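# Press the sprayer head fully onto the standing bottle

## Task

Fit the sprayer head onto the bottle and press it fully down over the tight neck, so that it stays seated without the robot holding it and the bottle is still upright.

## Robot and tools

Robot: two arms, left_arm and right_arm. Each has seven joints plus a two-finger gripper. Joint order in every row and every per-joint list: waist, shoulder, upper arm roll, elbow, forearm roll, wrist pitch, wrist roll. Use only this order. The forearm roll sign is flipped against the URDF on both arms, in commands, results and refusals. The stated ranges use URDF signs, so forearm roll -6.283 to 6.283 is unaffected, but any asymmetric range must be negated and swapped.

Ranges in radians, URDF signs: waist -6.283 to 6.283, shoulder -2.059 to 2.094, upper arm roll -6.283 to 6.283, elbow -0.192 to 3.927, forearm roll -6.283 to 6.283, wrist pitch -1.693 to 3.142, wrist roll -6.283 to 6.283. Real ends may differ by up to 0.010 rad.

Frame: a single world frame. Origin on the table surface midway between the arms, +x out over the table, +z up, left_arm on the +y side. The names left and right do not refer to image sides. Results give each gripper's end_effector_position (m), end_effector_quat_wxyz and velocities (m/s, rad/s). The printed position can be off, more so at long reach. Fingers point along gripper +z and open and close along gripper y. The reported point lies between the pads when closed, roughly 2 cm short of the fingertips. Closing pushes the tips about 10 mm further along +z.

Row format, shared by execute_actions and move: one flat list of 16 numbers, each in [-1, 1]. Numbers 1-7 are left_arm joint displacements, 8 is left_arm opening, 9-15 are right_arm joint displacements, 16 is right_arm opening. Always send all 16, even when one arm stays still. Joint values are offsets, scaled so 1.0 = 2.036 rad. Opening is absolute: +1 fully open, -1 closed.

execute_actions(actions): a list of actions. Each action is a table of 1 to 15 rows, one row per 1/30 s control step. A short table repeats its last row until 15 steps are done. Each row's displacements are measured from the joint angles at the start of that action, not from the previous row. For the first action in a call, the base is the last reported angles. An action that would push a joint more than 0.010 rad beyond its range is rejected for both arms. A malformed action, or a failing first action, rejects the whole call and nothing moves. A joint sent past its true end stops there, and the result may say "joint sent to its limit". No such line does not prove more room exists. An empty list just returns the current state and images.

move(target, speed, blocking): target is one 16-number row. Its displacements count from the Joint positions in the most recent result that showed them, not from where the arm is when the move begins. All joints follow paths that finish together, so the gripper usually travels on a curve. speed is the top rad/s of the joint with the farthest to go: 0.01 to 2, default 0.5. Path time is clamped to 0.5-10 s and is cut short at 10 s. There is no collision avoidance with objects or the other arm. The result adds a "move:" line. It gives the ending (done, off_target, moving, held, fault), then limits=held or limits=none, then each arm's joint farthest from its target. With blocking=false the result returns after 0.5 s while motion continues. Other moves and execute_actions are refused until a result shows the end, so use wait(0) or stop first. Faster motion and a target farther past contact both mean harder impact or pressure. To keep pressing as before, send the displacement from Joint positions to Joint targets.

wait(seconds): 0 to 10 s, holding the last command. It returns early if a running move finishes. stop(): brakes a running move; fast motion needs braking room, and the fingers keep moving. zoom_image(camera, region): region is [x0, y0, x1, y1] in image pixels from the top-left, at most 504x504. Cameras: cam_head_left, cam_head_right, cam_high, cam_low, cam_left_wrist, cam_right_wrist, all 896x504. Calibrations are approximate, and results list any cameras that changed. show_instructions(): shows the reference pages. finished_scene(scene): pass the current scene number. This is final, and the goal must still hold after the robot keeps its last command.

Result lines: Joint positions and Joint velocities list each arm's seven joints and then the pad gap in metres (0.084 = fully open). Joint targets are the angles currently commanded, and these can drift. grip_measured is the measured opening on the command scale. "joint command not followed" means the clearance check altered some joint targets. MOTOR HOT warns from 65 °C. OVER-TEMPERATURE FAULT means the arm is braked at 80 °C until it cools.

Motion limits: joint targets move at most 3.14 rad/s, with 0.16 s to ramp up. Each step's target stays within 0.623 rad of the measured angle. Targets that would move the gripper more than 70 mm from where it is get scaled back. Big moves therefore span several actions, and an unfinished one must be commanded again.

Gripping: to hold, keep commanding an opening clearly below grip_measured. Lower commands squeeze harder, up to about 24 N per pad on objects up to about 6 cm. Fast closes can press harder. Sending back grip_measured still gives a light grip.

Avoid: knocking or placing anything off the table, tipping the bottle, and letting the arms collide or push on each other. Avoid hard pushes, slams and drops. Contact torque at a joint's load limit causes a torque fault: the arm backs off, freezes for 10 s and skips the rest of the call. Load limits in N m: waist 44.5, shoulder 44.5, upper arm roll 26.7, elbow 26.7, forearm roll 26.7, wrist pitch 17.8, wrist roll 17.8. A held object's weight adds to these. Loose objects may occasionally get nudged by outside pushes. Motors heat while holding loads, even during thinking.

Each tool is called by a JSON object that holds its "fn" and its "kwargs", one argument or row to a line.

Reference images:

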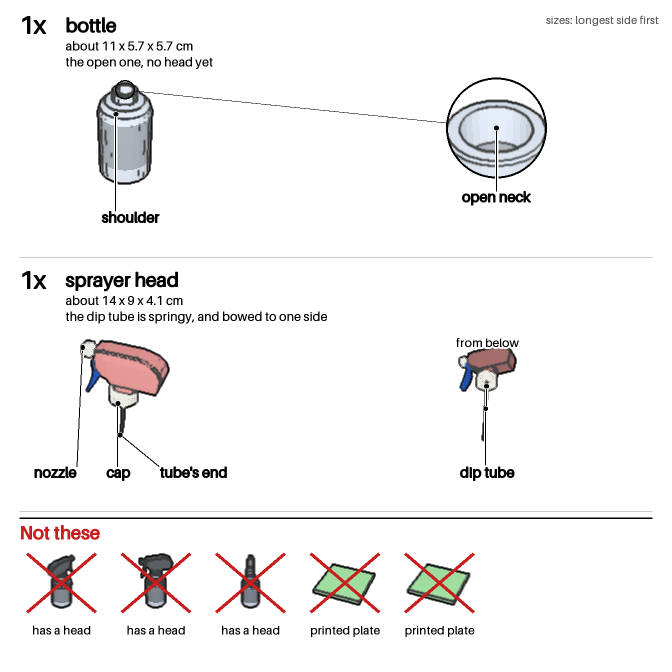

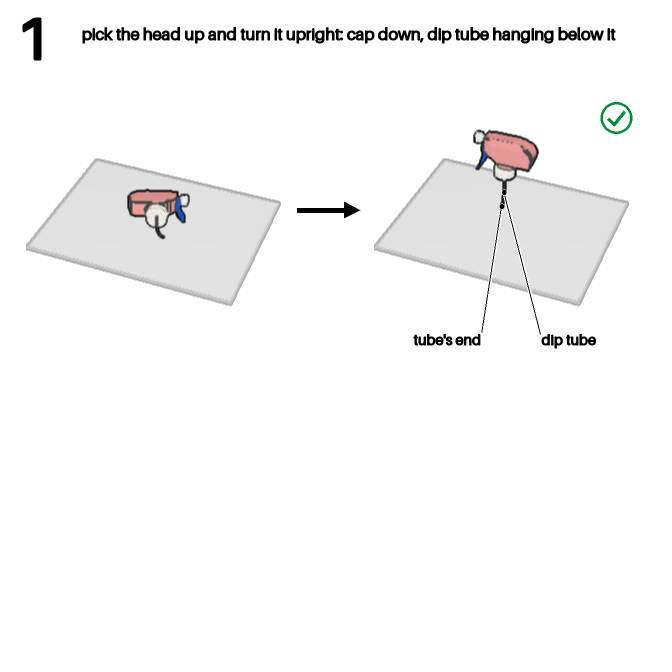

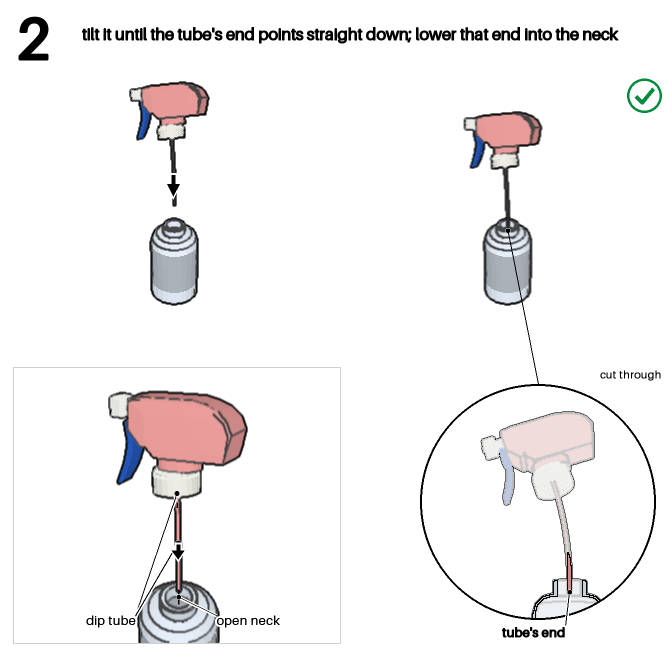

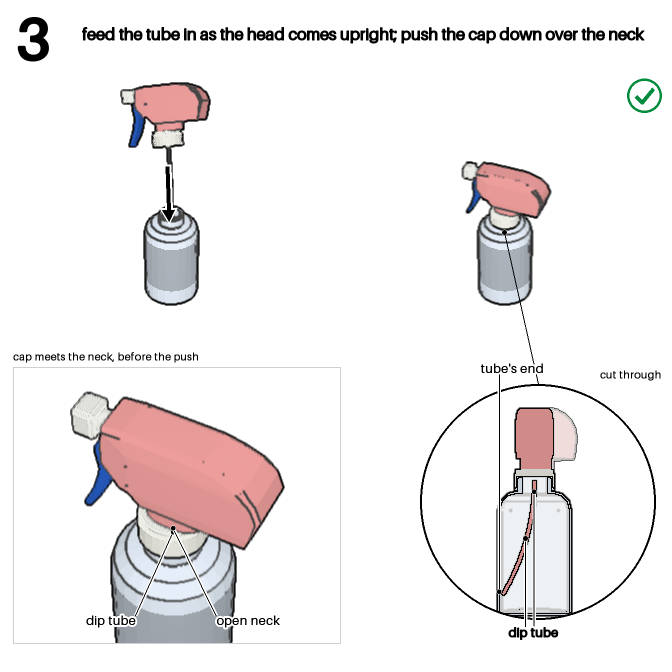

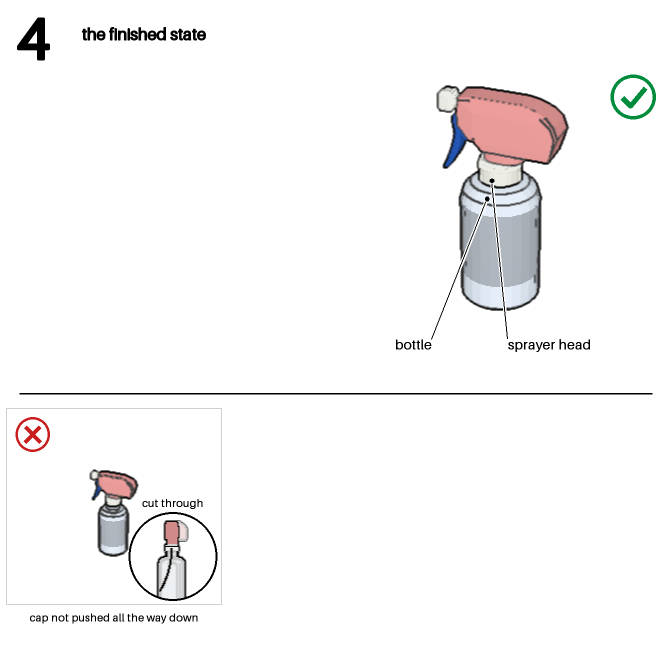

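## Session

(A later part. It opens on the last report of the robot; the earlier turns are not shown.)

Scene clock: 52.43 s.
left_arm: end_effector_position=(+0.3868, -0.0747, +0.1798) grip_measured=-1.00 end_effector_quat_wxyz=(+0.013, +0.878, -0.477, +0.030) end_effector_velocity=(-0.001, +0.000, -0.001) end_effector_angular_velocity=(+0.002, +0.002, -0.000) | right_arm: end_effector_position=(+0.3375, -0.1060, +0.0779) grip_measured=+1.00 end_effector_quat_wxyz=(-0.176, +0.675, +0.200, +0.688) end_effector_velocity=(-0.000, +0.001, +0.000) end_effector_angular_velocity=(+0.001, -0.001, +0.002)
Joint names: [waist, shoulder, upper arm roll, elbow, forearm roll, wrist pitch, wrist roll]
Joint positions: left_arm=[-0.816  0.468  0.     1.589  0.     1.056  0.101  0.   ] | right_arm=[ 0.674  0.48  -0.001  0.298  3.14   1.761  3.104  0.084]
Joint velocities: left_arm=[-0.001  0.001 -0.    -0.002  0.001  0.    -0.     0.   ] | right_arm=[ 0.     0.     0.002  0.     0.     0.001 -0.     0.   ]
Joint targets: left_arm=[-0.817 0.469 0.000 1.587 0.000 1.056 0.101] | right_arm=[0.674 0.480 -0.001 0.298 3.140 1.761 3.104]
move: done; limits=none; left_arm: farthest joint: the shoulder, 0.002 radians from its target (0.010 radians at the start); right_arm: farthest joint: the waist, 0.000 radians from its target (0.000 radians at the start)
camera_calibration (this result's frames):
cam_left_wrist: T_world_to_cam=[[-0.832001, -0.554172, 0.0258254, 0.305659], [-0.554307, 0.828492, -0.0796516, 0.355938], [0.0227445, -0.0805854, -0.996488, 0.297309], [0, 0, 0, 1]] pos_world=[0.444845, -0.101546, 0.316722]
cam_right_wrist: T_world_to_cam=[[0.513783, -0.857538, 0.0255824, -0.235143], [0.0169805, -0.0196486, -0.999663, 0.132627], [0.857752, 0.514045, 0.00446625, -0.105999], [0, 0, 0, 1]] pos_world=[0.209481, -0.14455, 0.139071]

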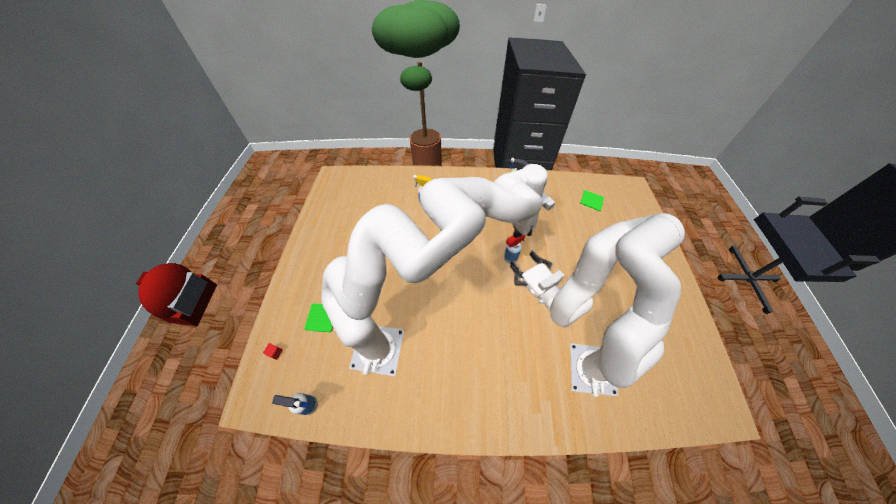

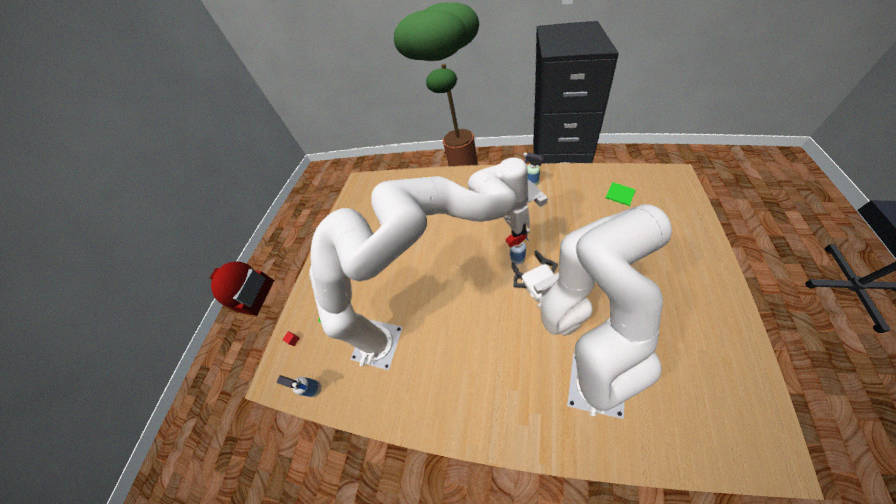

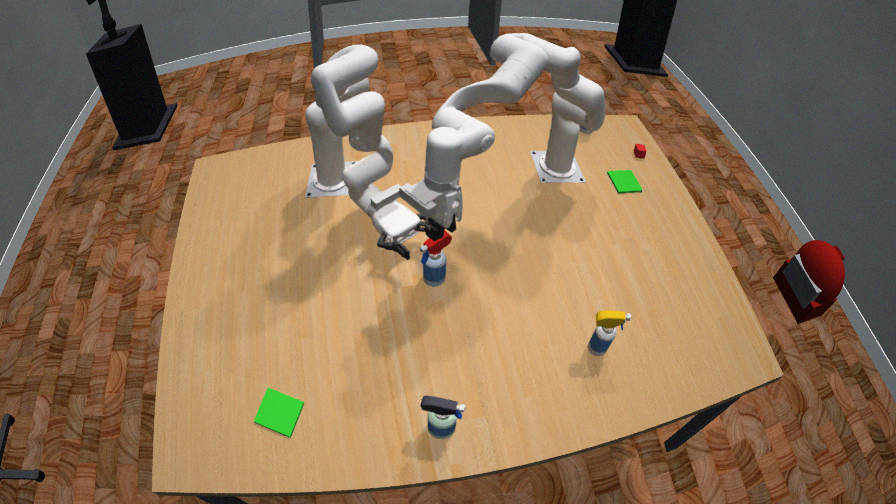

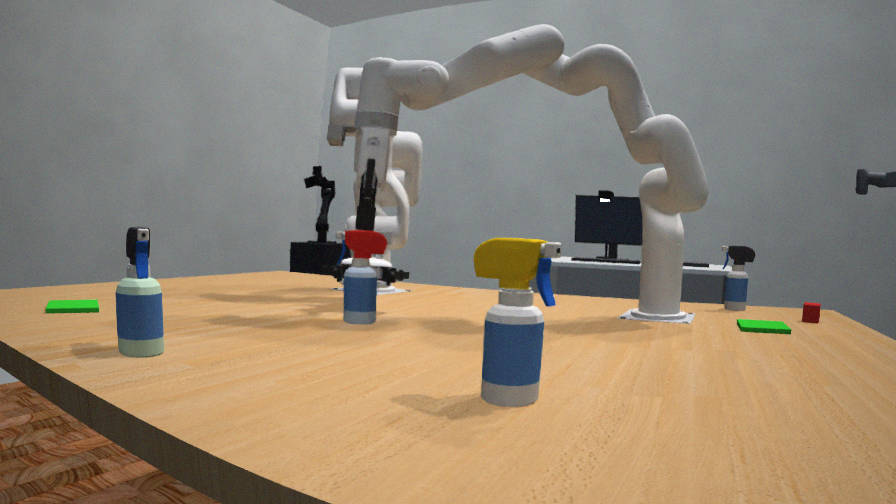

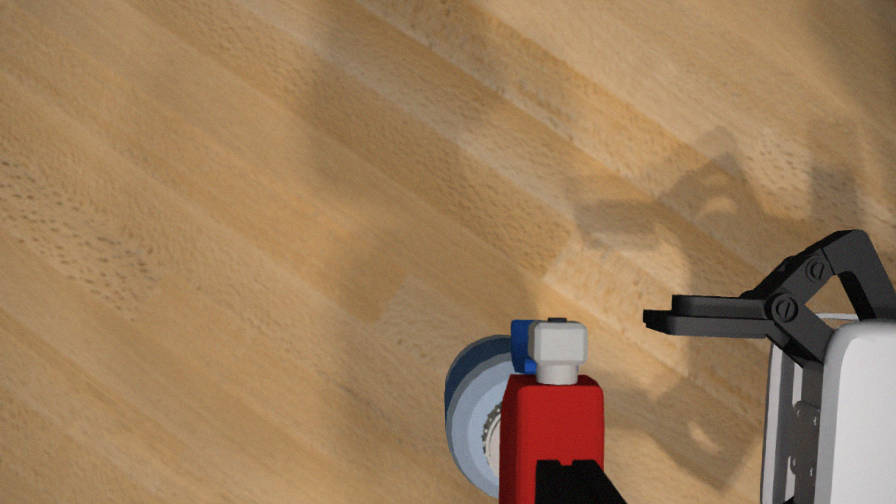

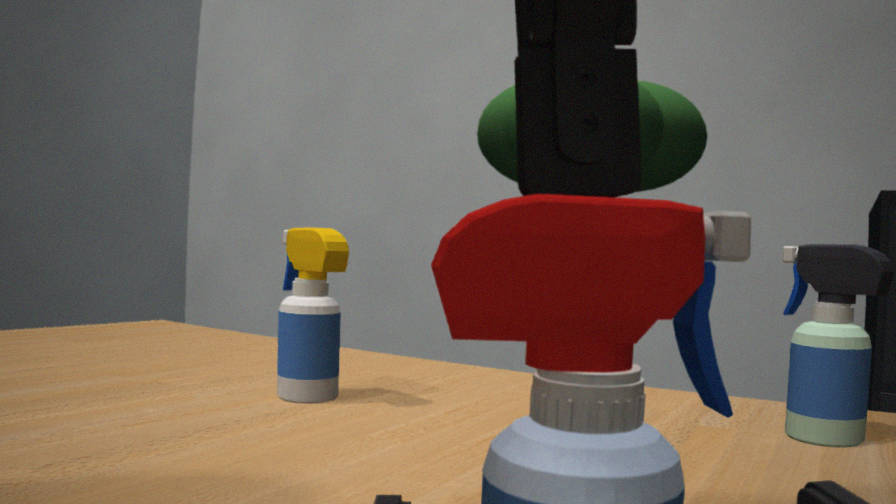

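{"fn": "move", "kwargs": {
  "target": [0,-0.03,0,0,0,0.03,0,-1,0,0,0,0,0,0,0,1],
  "speed": 0.15
}}

{"fn": "finished_scene", "kwargs": {
  "scene": 1
}}

Scene clock: 53.60 s.
left_arm: end_effector_position=(+0.3801, -0.0664, +0.2109) grip_measured=-1.00 end_effector_quat_wxyz=(+0.012, +0.878, -0.477, +0.030) end_effector_velocity=(+0.001, -0.001, +0.004) end_effector_angular_velocity=(-0.005, -0.004, +0.001) | right_arm: end_effector_position=(+0.3375, -0.1060, +0.0779) grip_measured=+1.00 end_effector_quat_wxyz=(-0.176, +0.675, +0.200, +0.688) end_effector_velocity=(+0.000, -0.001, -0.000) end_effector_angular_velocity=(-0.001, -0.000, -0.002)
Joint names: [waist, shoulder, upper arm roll, elbow, forearm roll, wrist pitch, wrist roll]
Joint positions: left_arm=[-0.816  0.407  0.001  1.588  0.     1.117  0.101  0.   ] | right_arm=[ 0.674  0.48  -0.001  0.298  3.14   1.761  3.104  0.084]
Joint velocities: left_arm=[ 0.001 -0.004 -0.     0.002  0.001  0.    -0.     0.   ] | right_arm=[-0.001 -0.    -0.002 -0.     0.     0.     0.     0.   ]
Joint targets: left_arm=[-0.816 0.407 0.000 1.589 0.000 1.117 0.101] | right_arm=[0.674 0.480 -0.001 0.298 3.140 1.761 3.104]
move: done; limits=none; left_arm: farthest joint: the upper arm roll, 0.001 radians from its target (0.000 radians at the start); right_arm: farthest joint: the waist, 0.000 radians from its target (0.000 radians at the start)
camera_calibration (this result's frames):
cam_left_wrist: T_world_to_cam=[[-0.831988, -0.554188, 0.0259151, 0.303868], [-0.554344, 0.828527, -0.0790347, 0.347648], [0.0223287, -0.0801218, -0.996535, 0.329325], [0, 0, 0, 1]] pos_world=[0.438178, -0.0932491, 0.347785]
cam_right_wrist: T_world_to_cam=[[0.513784, -0.857538, 0.0255826, -0.235143], [0.0169805, -0.0196489, -0.999663, 0.132627], [0.857752, 0.514045, 0.00446618, -0.105999], [0, 0, 0, 1]] pos_world=[0.209481, -0.14455, 0.139071]

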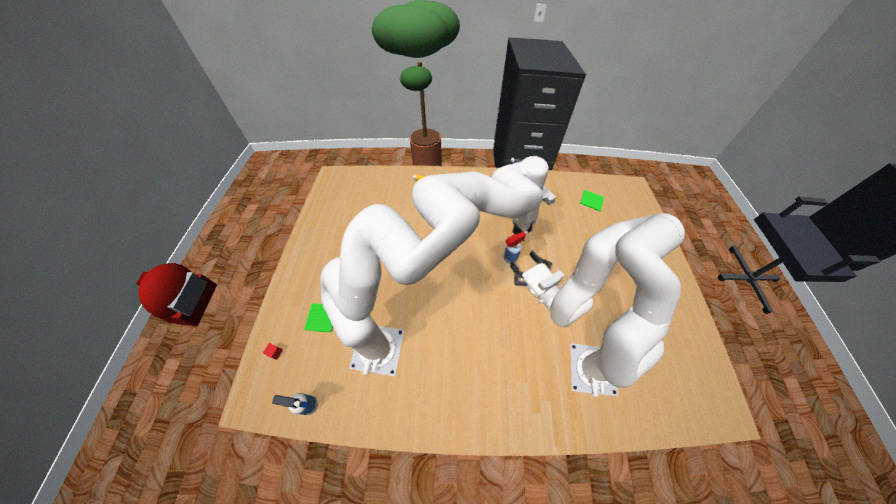

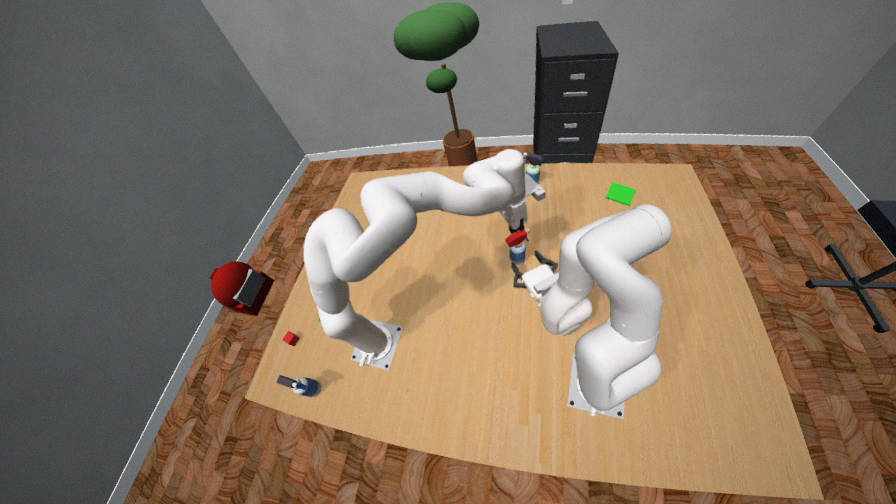

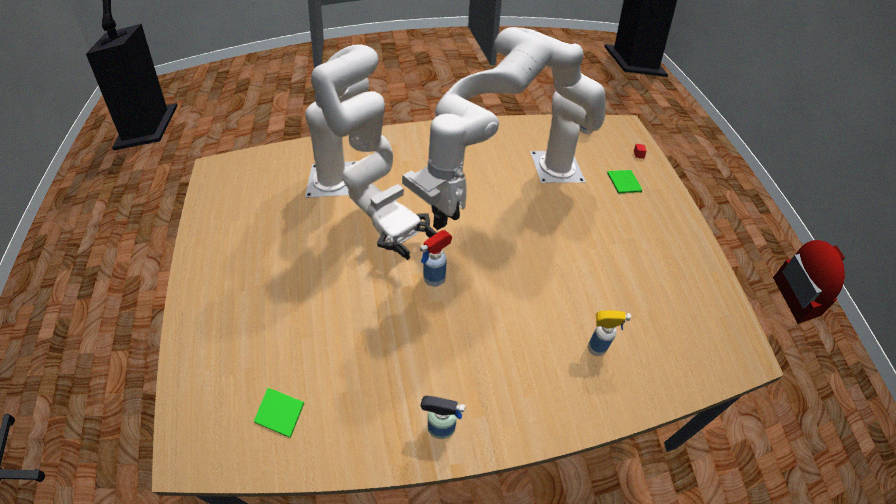

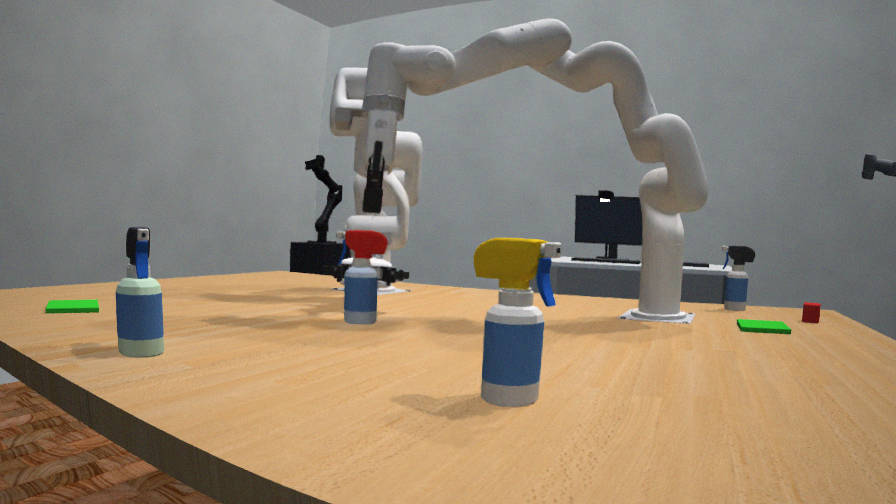

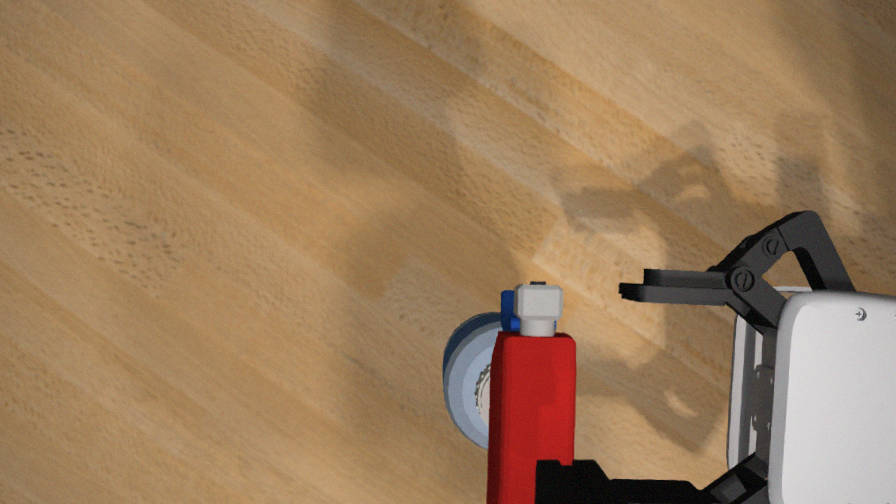

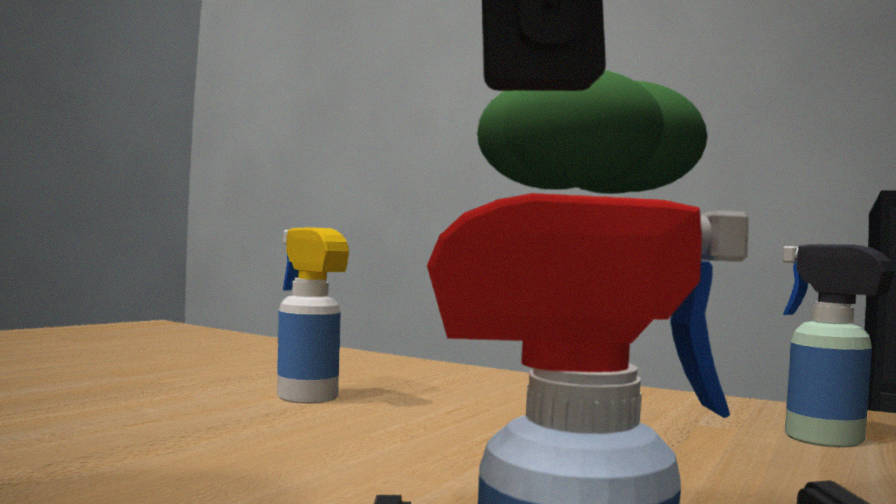

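The scene is finished: the task was done.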